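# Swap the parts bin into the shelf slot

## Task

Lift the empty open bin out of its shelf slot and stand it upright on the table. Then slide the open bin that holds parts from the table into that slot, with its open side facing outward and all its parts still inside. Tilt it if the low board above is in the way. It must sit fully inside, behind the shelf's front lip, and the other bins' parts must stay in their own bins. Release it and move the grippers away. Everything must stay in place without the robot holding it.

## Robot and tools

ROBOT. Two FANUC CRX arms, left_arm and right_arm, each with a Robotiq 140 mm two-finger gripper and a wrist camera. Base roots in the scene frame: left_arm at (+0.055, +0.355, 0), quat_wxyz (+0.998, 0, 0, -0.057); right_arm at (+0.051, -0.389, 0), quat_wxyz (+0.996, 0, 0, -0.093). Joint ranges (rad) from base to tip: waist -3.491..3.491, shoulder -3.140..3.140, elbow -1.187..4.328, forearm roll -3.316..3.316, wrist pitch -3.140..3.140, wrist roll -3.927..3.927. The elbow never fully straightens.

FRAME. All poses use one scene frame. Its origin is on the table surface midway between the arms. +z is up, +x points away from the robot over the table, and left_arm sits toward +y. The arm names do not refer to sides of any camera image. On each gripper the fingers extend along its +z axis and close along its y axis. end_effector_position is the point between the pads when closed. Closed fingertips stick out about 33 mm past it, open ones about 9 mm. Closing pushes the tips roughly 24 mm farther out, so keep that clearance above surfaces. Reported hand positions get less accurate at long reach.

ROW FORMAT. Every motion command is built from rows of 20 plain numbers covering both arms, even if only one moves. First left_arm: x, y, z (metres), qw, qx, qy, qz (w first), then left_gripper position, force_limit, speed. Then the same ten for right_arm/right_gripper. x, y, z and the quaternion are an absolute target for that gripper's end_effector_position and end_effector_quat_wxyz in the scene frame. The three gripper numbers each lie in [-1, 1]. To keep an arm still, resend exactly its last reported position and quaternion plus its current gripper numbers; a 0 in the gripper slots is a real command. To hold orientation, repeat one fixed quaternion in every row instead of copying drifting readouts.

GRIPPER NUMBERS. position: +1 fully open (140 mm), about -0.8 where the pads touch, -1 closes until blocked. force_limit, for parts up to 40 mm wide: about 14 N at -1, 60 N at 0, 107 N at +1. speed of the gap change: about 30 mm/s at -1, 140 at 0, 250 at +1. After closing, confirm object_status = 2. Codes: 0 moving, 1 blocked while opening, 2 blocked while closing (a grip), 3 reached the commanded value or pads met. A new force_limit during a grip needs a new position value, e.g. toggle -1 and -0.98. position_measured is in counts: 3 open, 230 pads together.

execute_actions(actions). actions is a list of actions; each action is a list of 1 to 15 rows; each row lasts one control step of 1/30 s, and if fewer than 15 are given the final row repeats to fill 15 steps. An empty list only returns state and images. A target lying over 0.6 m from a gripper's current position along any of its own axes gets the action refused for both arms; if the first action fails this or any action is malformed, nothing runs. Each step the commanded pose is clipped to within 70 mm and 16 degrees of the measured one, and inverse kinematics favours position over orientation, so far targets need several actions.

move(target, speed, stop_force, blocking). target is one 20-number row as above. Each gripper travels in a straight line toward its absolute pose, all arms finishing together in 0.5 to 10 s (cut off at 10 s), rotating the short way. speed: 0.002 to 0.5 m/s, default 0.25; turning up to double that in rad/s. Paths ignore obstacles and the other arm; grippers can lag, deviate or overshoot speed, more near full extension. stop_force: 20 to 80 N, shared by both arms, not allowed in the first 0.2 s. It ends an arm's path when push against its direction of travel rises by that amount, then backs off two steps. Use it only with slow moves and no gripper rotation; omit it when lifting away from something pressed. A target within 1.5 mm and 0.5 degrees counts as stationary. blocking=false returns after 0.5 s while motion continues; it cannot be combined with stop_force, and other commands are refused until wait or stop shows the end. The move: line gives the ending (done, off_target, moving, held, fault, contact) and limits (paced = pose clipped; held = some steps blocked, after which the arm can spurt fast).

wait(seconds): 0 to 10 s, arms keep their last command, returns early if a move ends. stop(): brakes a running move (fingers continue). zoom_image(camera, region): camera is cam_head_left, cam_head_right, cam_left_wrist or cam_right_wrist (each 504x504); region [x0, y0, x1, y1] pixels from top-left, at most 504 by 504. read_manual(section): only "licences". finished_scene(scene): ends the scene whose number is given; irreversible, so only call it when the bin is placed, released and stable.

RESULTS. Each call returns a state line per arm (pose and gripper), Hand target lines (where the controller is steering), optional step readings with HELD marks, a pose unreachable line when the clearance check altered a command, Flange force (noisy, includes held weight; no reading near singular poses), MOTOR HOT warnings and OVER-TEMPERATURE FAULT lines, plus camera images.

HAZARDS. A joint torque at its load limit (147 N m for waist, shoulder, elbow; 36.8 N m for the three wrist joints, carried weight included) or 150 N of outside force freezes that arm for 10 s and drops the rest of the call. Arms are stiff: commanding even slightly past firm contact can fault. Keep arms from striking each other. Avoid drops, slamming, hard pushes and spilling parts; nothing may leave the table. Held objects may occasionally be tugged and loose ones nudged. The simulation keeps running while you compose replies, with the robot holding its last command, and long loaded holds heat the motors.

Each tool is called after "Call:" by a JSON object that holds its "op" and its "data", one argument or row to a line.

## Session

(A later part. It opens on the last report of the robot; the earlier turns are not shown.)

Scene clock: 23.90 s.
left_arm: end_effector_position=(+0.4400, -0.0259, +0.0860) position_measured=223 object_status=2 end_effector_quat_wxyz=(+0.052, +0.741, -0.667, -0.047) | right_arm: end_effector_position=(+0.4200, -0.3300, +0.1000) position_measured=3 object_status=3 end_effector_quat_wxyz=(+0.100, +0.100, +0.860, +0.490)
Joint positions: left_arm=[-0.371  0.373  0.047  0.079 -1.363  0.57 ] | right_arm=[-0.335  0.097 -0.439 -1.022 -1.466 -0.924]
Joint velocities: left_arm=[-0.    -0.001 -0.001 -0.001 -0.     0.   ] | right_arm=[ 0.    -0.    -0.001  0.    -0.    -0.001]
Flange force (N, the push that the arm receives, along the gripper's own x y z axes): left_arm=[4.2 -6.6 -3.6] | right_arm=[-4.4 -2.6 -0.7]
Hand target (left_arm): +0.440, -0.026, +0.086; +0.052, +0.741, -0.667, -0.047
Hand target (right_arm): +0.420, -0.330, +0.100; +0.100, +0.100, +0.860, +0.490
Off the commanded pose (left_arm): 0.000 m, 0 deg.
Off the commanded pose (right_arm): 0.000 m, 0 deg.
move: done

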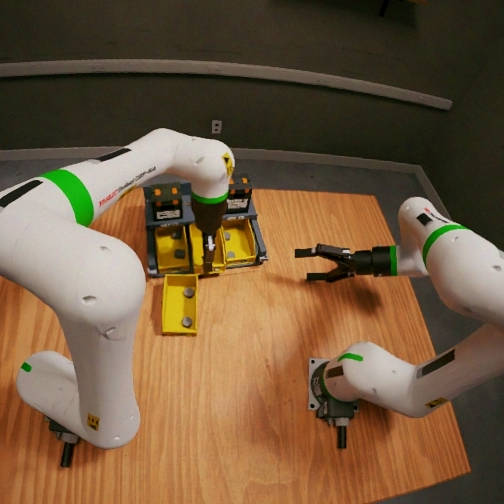

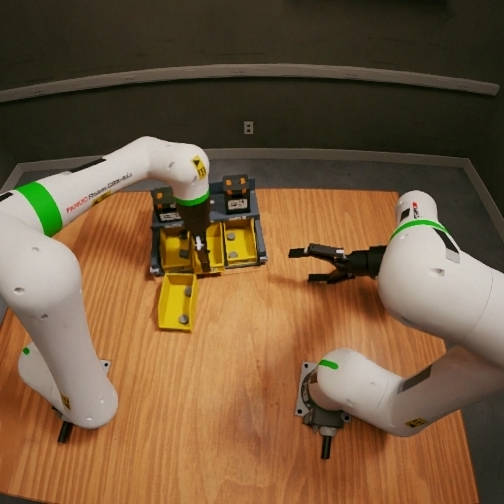

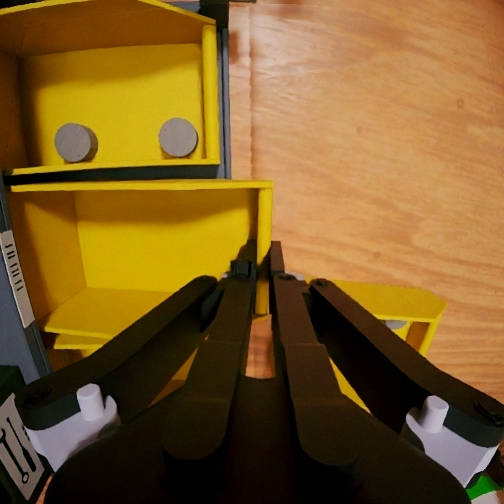

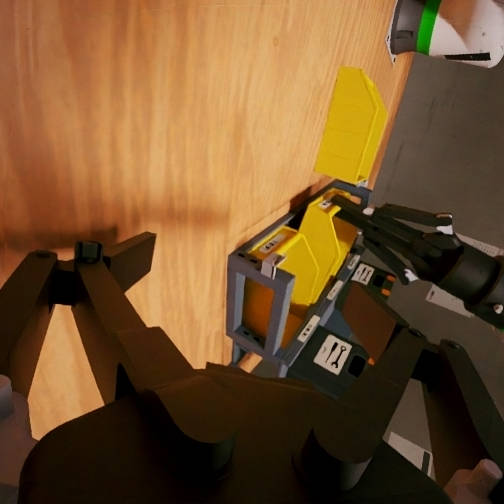

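Nearly clear. A bit more pull (may lightly nudge the other bin), untilt, lift.

Call:
{"op": "move", "data": {
  "target": [0.424,-0.033,0.09,0.03,0.742,-0.668,-0.027,-1,0.8,-0.5,0.42,-0.33,0.1,0.1,0.1,0.86,0.49,1,0,0],
  "speed": 0.03
}}

Call:
{"op": "move", "data": {
  "target": [0.418,-0.034,0.15,0.03,0.742,-0.668,-0.027,-1,0.8,-0.5,0.42,-0.33,0.1,0.1,0.1,0.86,0.49,1,0,0],
  "speed": 0.04,
  "stop_force": 20
}}

Call:
{"op": "move", "data": {
  "target": [0.24,-0.15,0.13,0,0.743,-0.669,0,-1,0.8,-0.5,0.42,-0.36,0.1,0.1,0.1,0.86,0.49,1,0,0],
  "speed": 0.15
}}

Call:
{"op": "move", "data": {
  "target": [0.24,-0.15,0.056,0,0.743,-0.669,0,-1,0.8,-0.5,0.42,-0.36,0.1,0.1,0.1,0.86,0.49,1,0,0],
  "speed": 0.1
}}

Call:
{"op": "move", "data": {
  "target": [0.24,-0.15,0.03,0,0.743,-0.669,0,-1,0.8,-0.5,0.42,-0.36,0.1,0.1,0.1,0.86,0.49,1,0,0],
  "speed": 0.008,
  "stop_force": 20
}}

Scene clock: 27.97 s.
left_arm: end_effector_position=(+0.4240, -0.0329, +0.0900) position_measured=223 object_status=2 end_effector_quat_wxyz=(+0.030, +0.743, -0.669, -0.027) | right_arm: end_effector_position=(+0.4200, -0.3300, +0.1000) position_measured=3 object_status=3 end_effector_quat_wxyz=(+0.100, +0.100, +0.860, +0.490)
Joint positions: left_arm=[-0.418  0.317 -0.003  0.05  -1.316  0.623] | right_arm=[-0.335  0.097 -0.439 -1.022 -1.466 -0.924]
Joint velocities: left_arm=[-0.    -0.001 -0.001  0.     0.     0.001] | right_arm=[ 0.001 -0.    -0.     0.     0.001  0.001]
Flange force (N, the push that the arm receives, along the gripper's own x y z axes): left_arm=[4.3 -4.9 -3.1] | right_arm=[-3.1 -1.1 -2.2]
Hand target (left_arm): +0.424, -0.033, +0.090; +0.030, +0.743, -0.669, -0.027
Hand target (right_arm): +0.420, -0.330, +0.100; +0.100, +0.100, +0.860, +0.490
Off the commanded pose (left_arm): 0.000 m, 0 deg.
Off the commanded pose (right_arm): 0.000 m, 0 deg.
move: done

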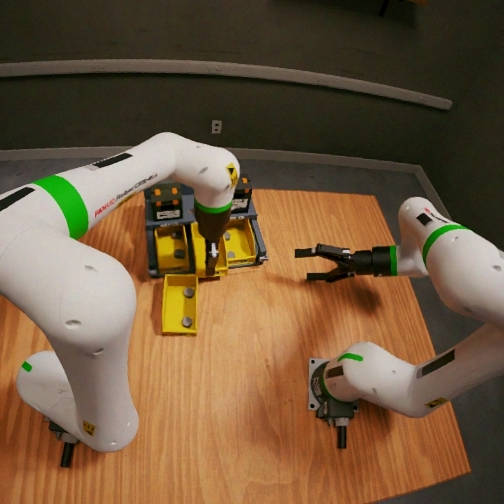

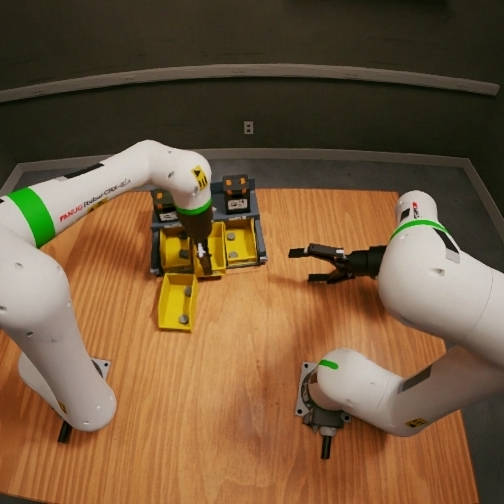

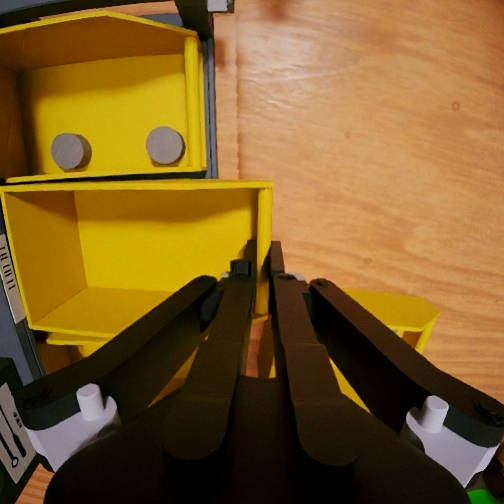

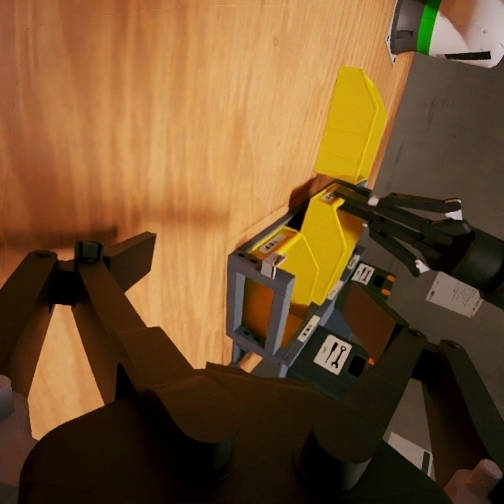

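Scene clock: 29.73 s.
left_arm: end_effector_position=(+0.4181, -0.0341, +0.1500) position_measured=223 object_status=2 end_effector_quat_wxyz=(+0.030, +0.743, -0.669, -0.027) | right_arm: end_effector_position=(+0.4200, -0.3300, +0.1000) position_measured=3 object_status=3 end_effector_quat_wxyz=(+0.100, +0.100, +0.860, +0.490)
Joint positions: left_arm=[-0.425  0.274  0.086  0.049 -1.447  0.637] | right_arm=[-0.335  0.097 -0.439 -1.022 -1.466 -0.924]
Joint velocities: left_arm=[-0.    -0.001  0.001  0.001 -0.     0.   ] | right_arm=[-0.     0.     0.001 -0.    -0.     0.   ]
Flange force (N, the push that the arm receives, along the gripper's own x y z axes): left_arm=[4.9 -6.5 -3.8] | right_arm=[-4.5 -3.2 -1.0]
Hand target (left_arm): +0.418, -0.034, +0.150; +0.030, +0.743, -0.669, -0.027
Hand target (right_arm): +0.420, -0.330, +0.100; +0.100, +0.100, +0.860, +0.490
Off the commanded pose (left_arm): 0.000 m, 0 deg.
Off the commanded pose (right_arm): 0.000 m, 0 deg.
move: done

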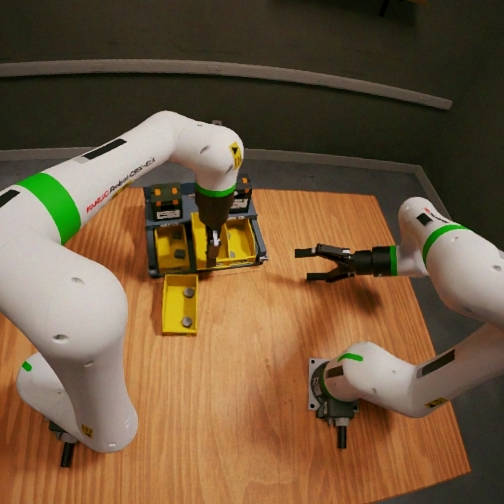

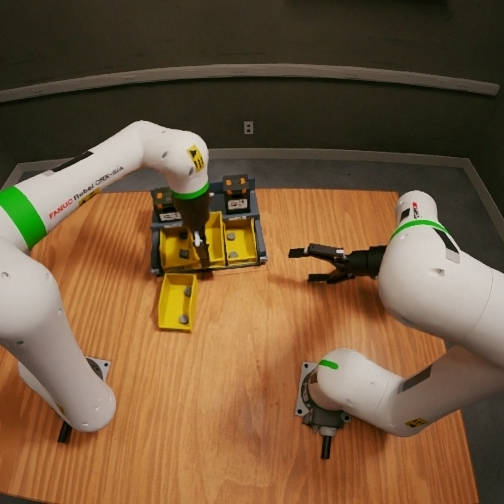

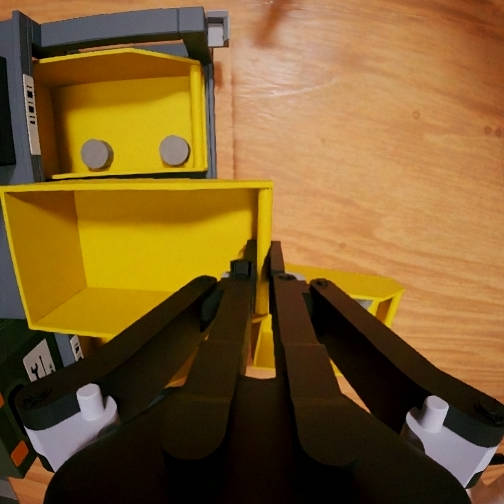

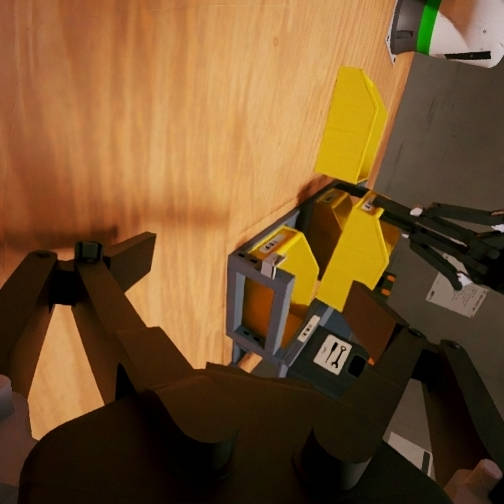

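Scene clock: 31.53 s.
left_arm: end_effector_position=(+0.2397, -0.1493, +0.1299) position_measured=223 object_status=2 end_effector_quat_wxyz=(-0.000, +0.743, -0.669, -0.000) | right_arm: end_effector_position=(+0.4200, -0.3600, +0.1000) position_measured=3 object_status=3 end_effector_quat_wxyz=(+0.100, +0.100, +0.860, +0.490)
Joint positions: left_arm=[-0.861  0.252  0.029 -0.001 -1.348  1.081] | right_arm=[-0.396  0.142 -0.392 -0.992 -1.512 -0.897]
Joint velocities: left_arm=[-0.001  0.     0.001 -0.001 -0.001  0.   ] | right_arm=[-0.     0.    -0.    -0.    -0.     0.001]
Flange force (N, the push that the arm receives, along the gripper's own x y z axes): left_arm=[6.1 -4.1 -4.4] | right_arm=[-4.0 -2.2 -1.6]
Hand target (left_arm): +0.240, -0.149, +0.130; -0.000, +0.743, -0.669, -0.000
Hand target (right_arm): +0.420, -0.360, +0.100; +0.100, +0.100, +0.860, +0.490
Off the commanded pose (left_arm): 0.001 m, 0 deg.
Off the commanded pose (right_arm): 0.000 m, 0 deg.
move: done

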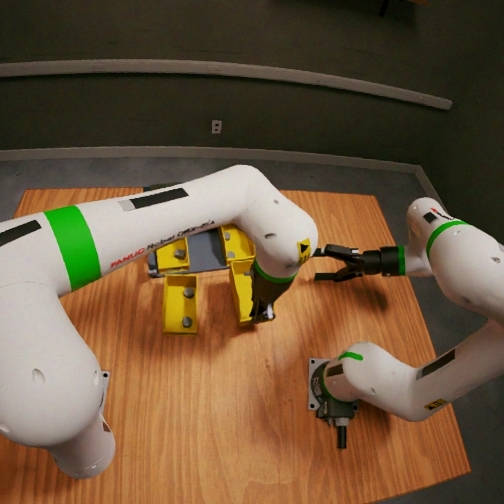

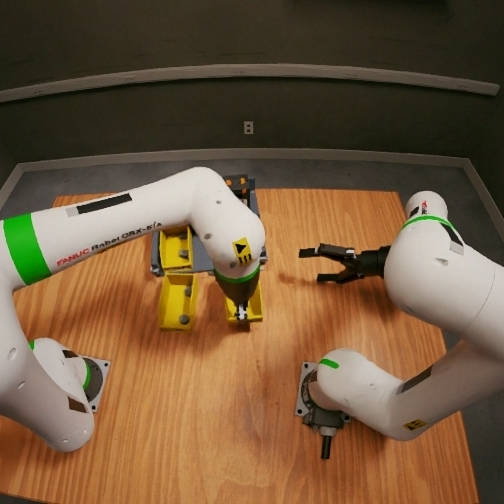

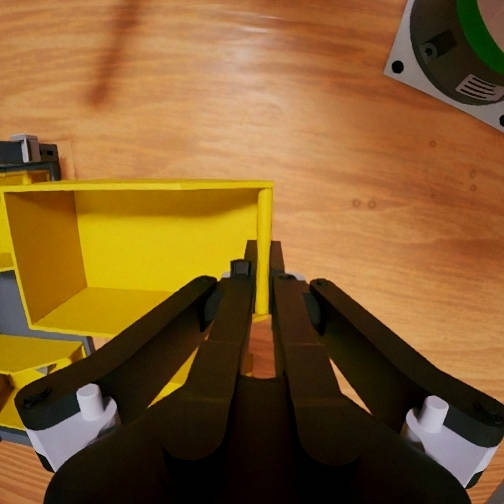

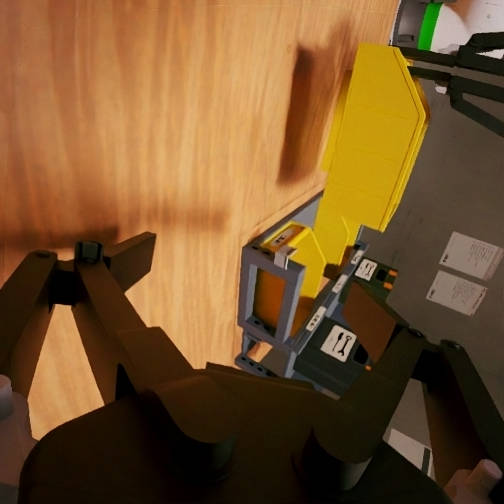

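Scene clock: 32.60 s.
left_arm: end_effector_position=(+0.2399, -0.1499, +0.0561) position_measured=223 object_status=2 end_effector_quat_wxyz=(-0.000, +0.743, -0.669, +0.000) | right_arm: end_effector_position=(+0.4200, -0.3600, +0.1000) position_measured=3 object_status=3 end_effector_quat_wxyz=(+0.100, +0.100, +0.860, +0.490)
Joint positions: left_arm=[-0.861  0.307 -0.082 -0.    -1.181  1.081] | right_arm=[-0.396  0.142 -0.392 -0.992 -1.512 -0.897]
Joint velocities: left_arm=[ 0.     0.002 -0.    -0.    -0.     0.   ] | right_arm=[ 0.     0.    -0.     0.    -0.001  0.   ]
Flange force (N, the push that the arm receives, along the gripper's own x y z axes): left_arm=[7.7 -3.6 -2.1] | right_arm=[-3.3 -2.5 -1.7]
Hand target (left_arm): +0.240, -0.150, +0.056; -0.000, +0.743, -0.669, +0.000
Hand target (right_arm): +0.420, -0.360, +0.100; +0.100, +0.100, +0.860, +0.490
Off the commanded pose (left_arm): 0.000 m, 0 deg.
Off the commanded pose (right_arm): 0.000 m, 0 deg.
move: done

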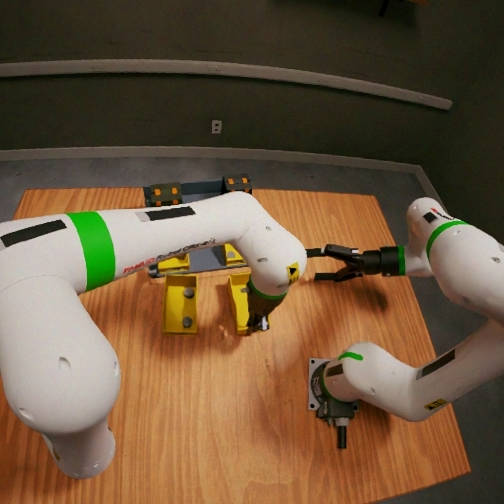

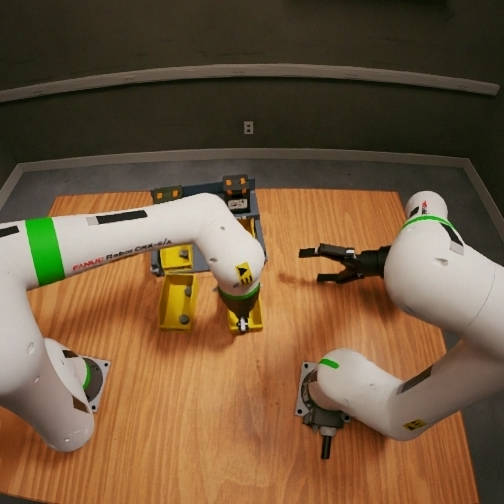

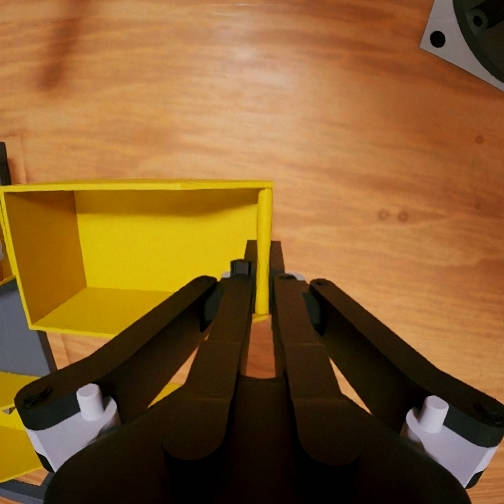

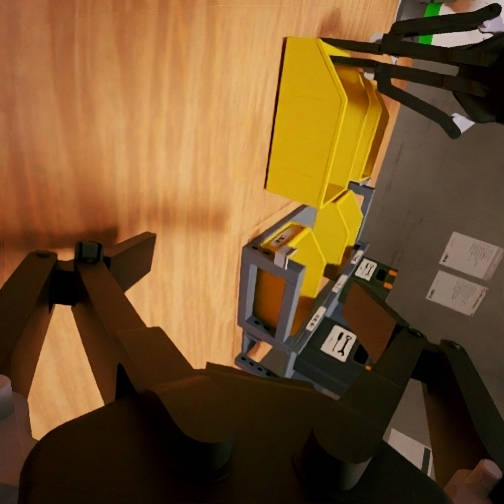

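Scene clock: 33.70 s.
left_arm: end_effector_position=(+0.2399, -0.1498, +0.0497) position_measured=223 object_status=2 end_effector_quat_wxyz=(+0.000, +0.743, -0.669, -0.000) | right_arm: end_effector_position=(+0.4200, -0.3600, +0.1000) position_measured=3 object_status=3 end_effector_quat_wxyz=(+0.100, +0.100, +0.860, +0.490)
Joint positions: left_arm=[-0.861  0.314 -0.09   0.    -1.168  1.081] | right_arm=[-0.396  0.142 -0.392 -0.992 -1.512 -0.897]
Joint velocities: left_arm=[-0.    -0.002  0.003 -0.    -0.003 -0.   ] | right_arm=[ 0.     0.     0.001 -0.     0.    -0.001]
Flange force (N, the push that the arm receives, along the gripper's own x y z axes): left_arm=[-1.3 -5.9 -41.6] | right_arm=[-4.2 -4.3 -1.8]
Hand target (left_arm): +0.240, -0.150, +0.050; -0.000, +0.743, -0.669, +0.000
Hand target (right_arm): +0.420, -0.360, +0.100; +0.100, +0.100, +0.860, +0.490
Off the commanded pose (left_arm): 0.020 m, 0 deg.
Off the commanded pose (right_arm): 0.000 m, 0 deg.
move: contact (left_arm)

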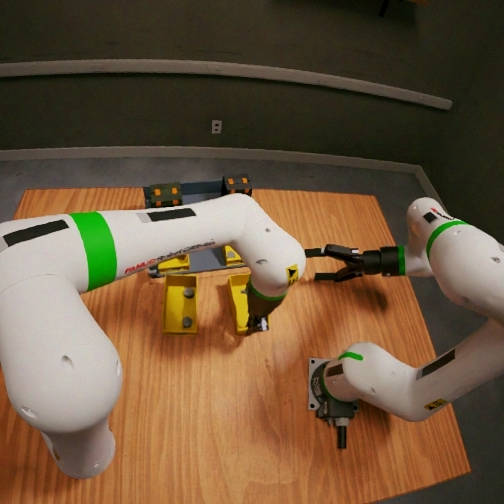

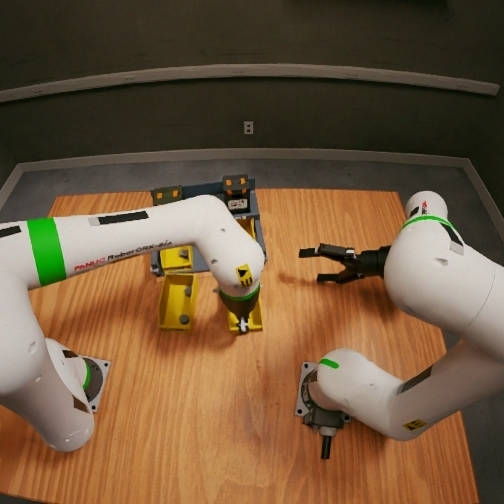

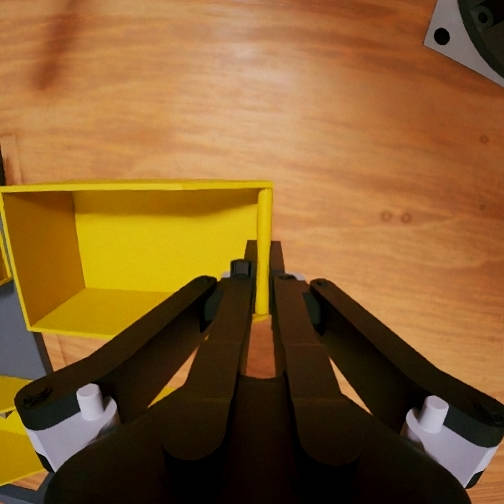

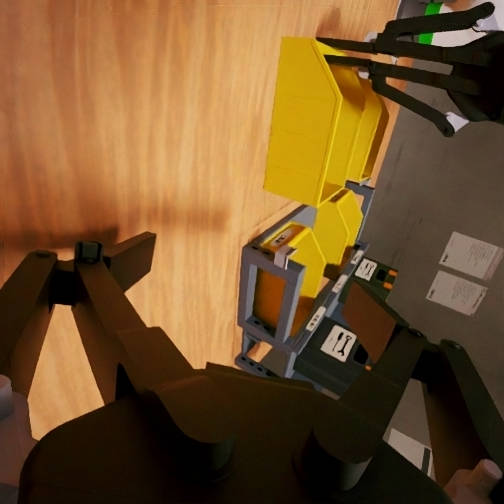

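Call:
{"op": "move", "data": {
  "target": [0.24,-0.15,0.051,0,0.743,-0.669,0,-0.5,0.8,-0.5,0.42,-0.36,0.1,0.1,0.1,0.86,0.49,1,0,0]
}}

Call:
{"op": "move", "data": {
  "target": [0.24,-0.15,0.11,0,0.743,-0.669,0,-0.5,0.8,-0.5,0.42,-0.36,0.1,0.1,0.1,0.86,0.49,1,0,0]
}}

Call:
{"op": "move", "data": {
  "target": [0.248,0.065,0.099,0,0.69,-0.724,0,-0.5,0.8,-0.5,0.42,-0.36,0.1,0.1,0.1,0.86,0.49,1,0,0]
}}

Scene clock: 36.07 s.
left_arm: end_effector_position=(+0.2400, -0.1500, +0.0510) position_measured=192 object_status=3 end_effector_quat_wxyz=(-0.000, +0.743, -0.669, +0.000) | right_arm: end_effector_position=(+0.4200, -0.3600, +0.1000) position_measured=3 object_status=3 end_effector_quat_wxyz=(+0.100, +0.100, +0.860, +0.490)
Joint positions: left_arm=[-0.861  0.313 -0.088 -0.    -1.17   1.08 ] | right_arm=[-0.396  0.142 -0.392 -0.992 -1.512 -0.897]
Joint velocities: left_arm=[-0.     0.001 -0.001 -0.     0.001 -0.   ] | right_arm=[-0.    -0.     0.     0.    -0.     0.002]
Flange force (N, the push that the arm receives, along the gripper's own x y z axes): left_arm=[5.6 -3.8 -2.8] | right_arm=[-5.2 -3.7 -2.3]
Hand target (left_arm): +0.240, -0.150, +0.051; +0.000, +0.743, -0.669, -0.000
Hand target (right_arm): +0.420, -0.360, +0.100; +0.100, +0.100, +0.860, +0.490
Off the commanded pose (left_arm): 0.000 m, 0 deg.
Off the commanded pose (right_arm): 0.000 m, 0 deg.
move: done

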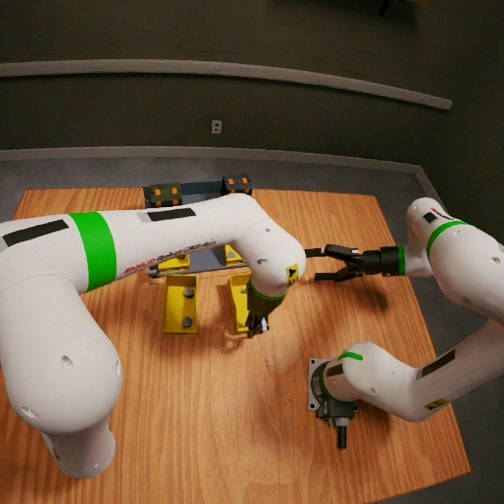

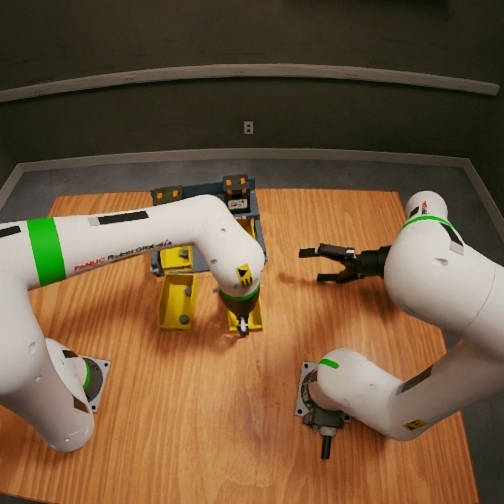

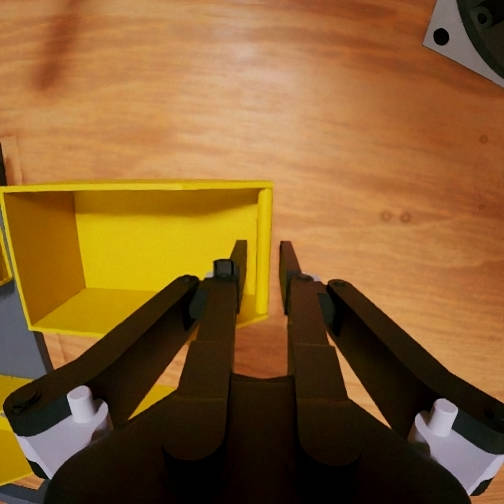

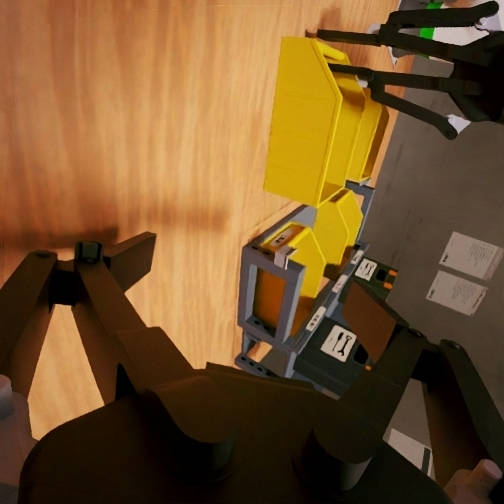

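Scene clock: 36.83 s.
left_arm: end_effector_position=(+0.2400, -0.1501, +0.1100) position_measured=192 object_status=3 end_effector_quat_wxyz=(+0.000, +0.743, -0.669, -0.000) | right_arm: end_effector_position=(+0.4200, -0.3600, +0.1000) position_measured=3 object_status=3 end_effector_quat_wxyz=(+0.100, +0.100, +0.860, +0.490)
Joint positions: left_arm=[-0.861  0.266 -0.003  0.    -1.302  1.08 ] | right_arm=[-0.396  0.142 -0.392 -0.992 -1.512 -0.897]
Joint velocities: left_arm=[-0.     0.     0.001 -0.001 -0.001 -0.   ] | right_arm=[-0.  0. -0. -0.  0.  0.]
Flange force (N, the push that the arm receives, along the gripper's own x y z axes): left_arm=[6.9 -3.9 -4.2] | right_arm=[-6.0 -2.1 -0.8]
Hand target (left_arm): +0.240, -0.150, +0.110; +0.000, +0.743, -0.669, -0.000
Hand target (right_arm): +0.420, -0.360, +0.100; +0.100, +0.100, +0.860, +0.490
Off the commanded pose (left_arm): 0.000 m, 0 deg.
Off the commanded pose (right_arm): 0.000 m, 0 deg.
move: done

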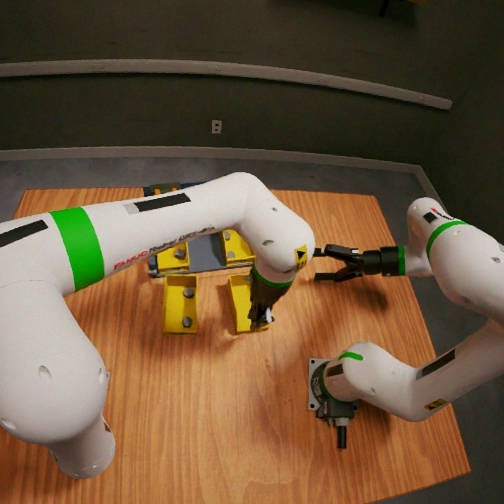

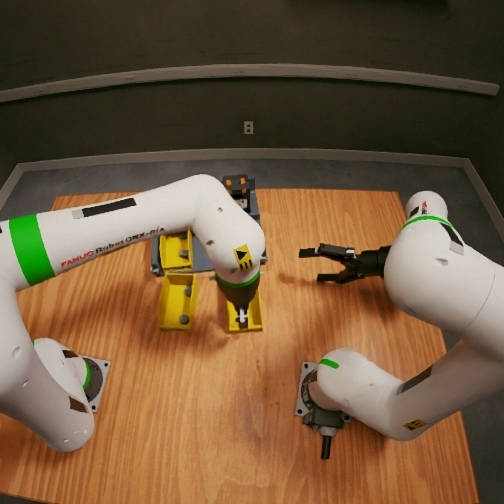

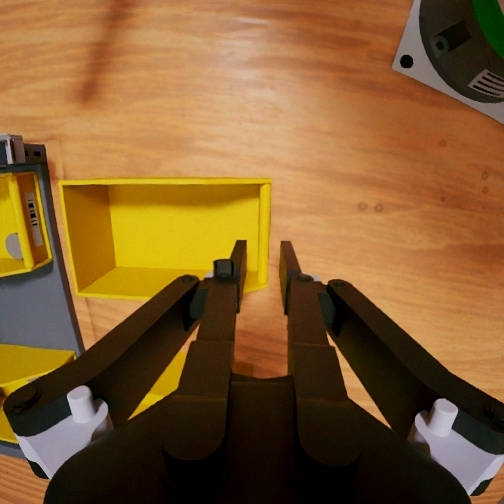

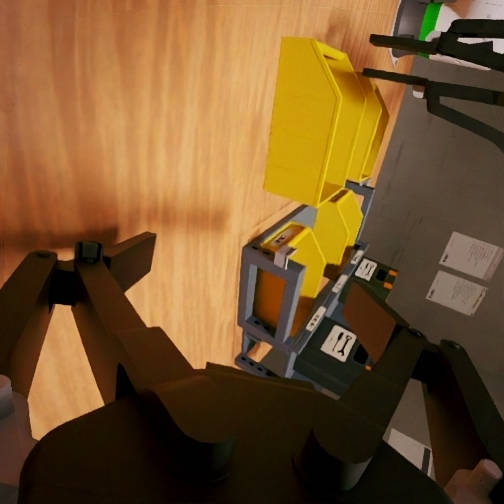

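Scene clock: 38.17 s.
left_arm: end_effector_position=(+0.2484, +0.0647, +0.0992) position_measured=192 object_status=3 end_effector_quat_wxyz=(+0.000, +0.690, -0.724, +0.000) | right_arm: end_effector_position=(+0.4200, -0.3600, +0.1000) position_measured=3 object_status=3 end_effector_quat_wxyz=(+0.100, +0.100, +0.860, +0.490)
Joint positions: left_arm=[-0.486 -0.212 -0.52   0.001 -1.263  0.552] | right_arm=[-0.396  0.142 -0.392 -0.992 -1.512 -0.897]
Joint velocities: left_arm=[ 0.002 -0.003  0.001  0.    -0.001 -0.001] | right_arm=[ 0.     0.    -0.    -0.    -0.    -0.001]
Flange force (N, the push that the arm receives, along the gripper's own x y z axes): left_arm=[1.9 -4.5 -5.2] | right_arm=[-2.0 -2.5 -2.5]
Hand target (left_arm): +0.248, +0.065, +0.099; +0.000, +0.690, -0.724, +0.000
Hand target (right_arm): +0.420, -0.360, +0.100; +0.100, +0.100, +0.860, +0.490
Off the commanded pose (left_arm): 0.001 m, 0 deg.
Off the commanded pose (right_arm): 0.000 m, 0 deg.
move: done

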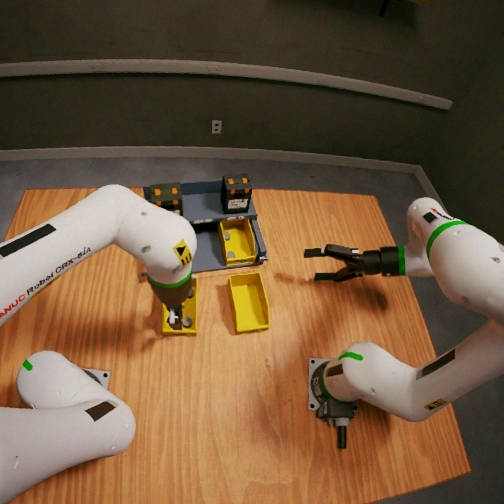

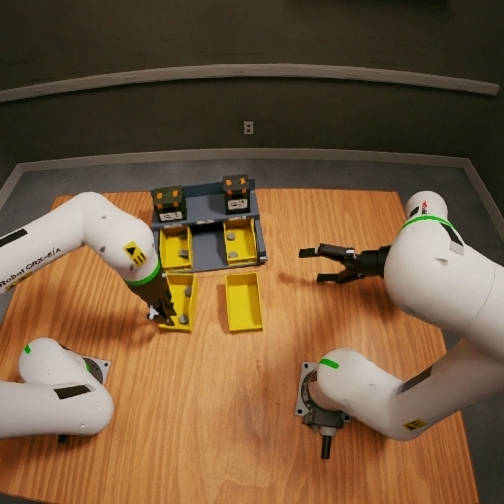

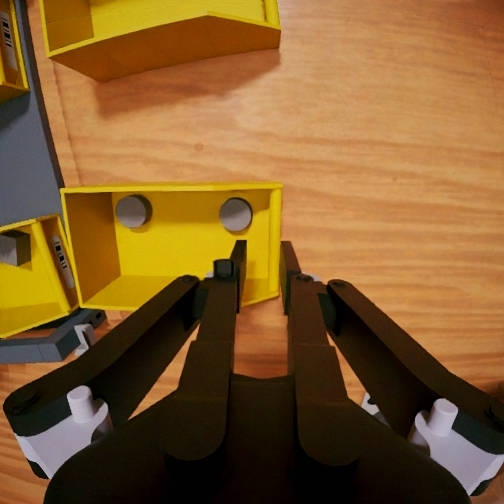

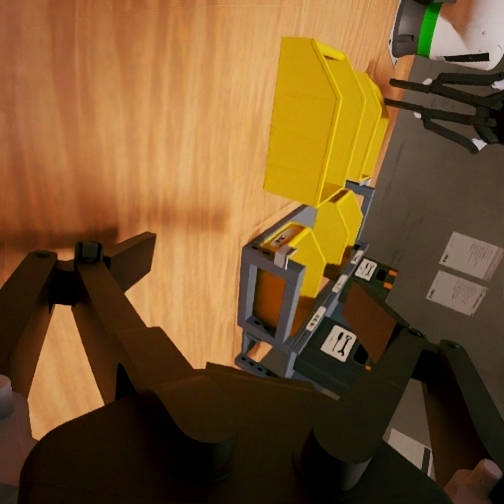

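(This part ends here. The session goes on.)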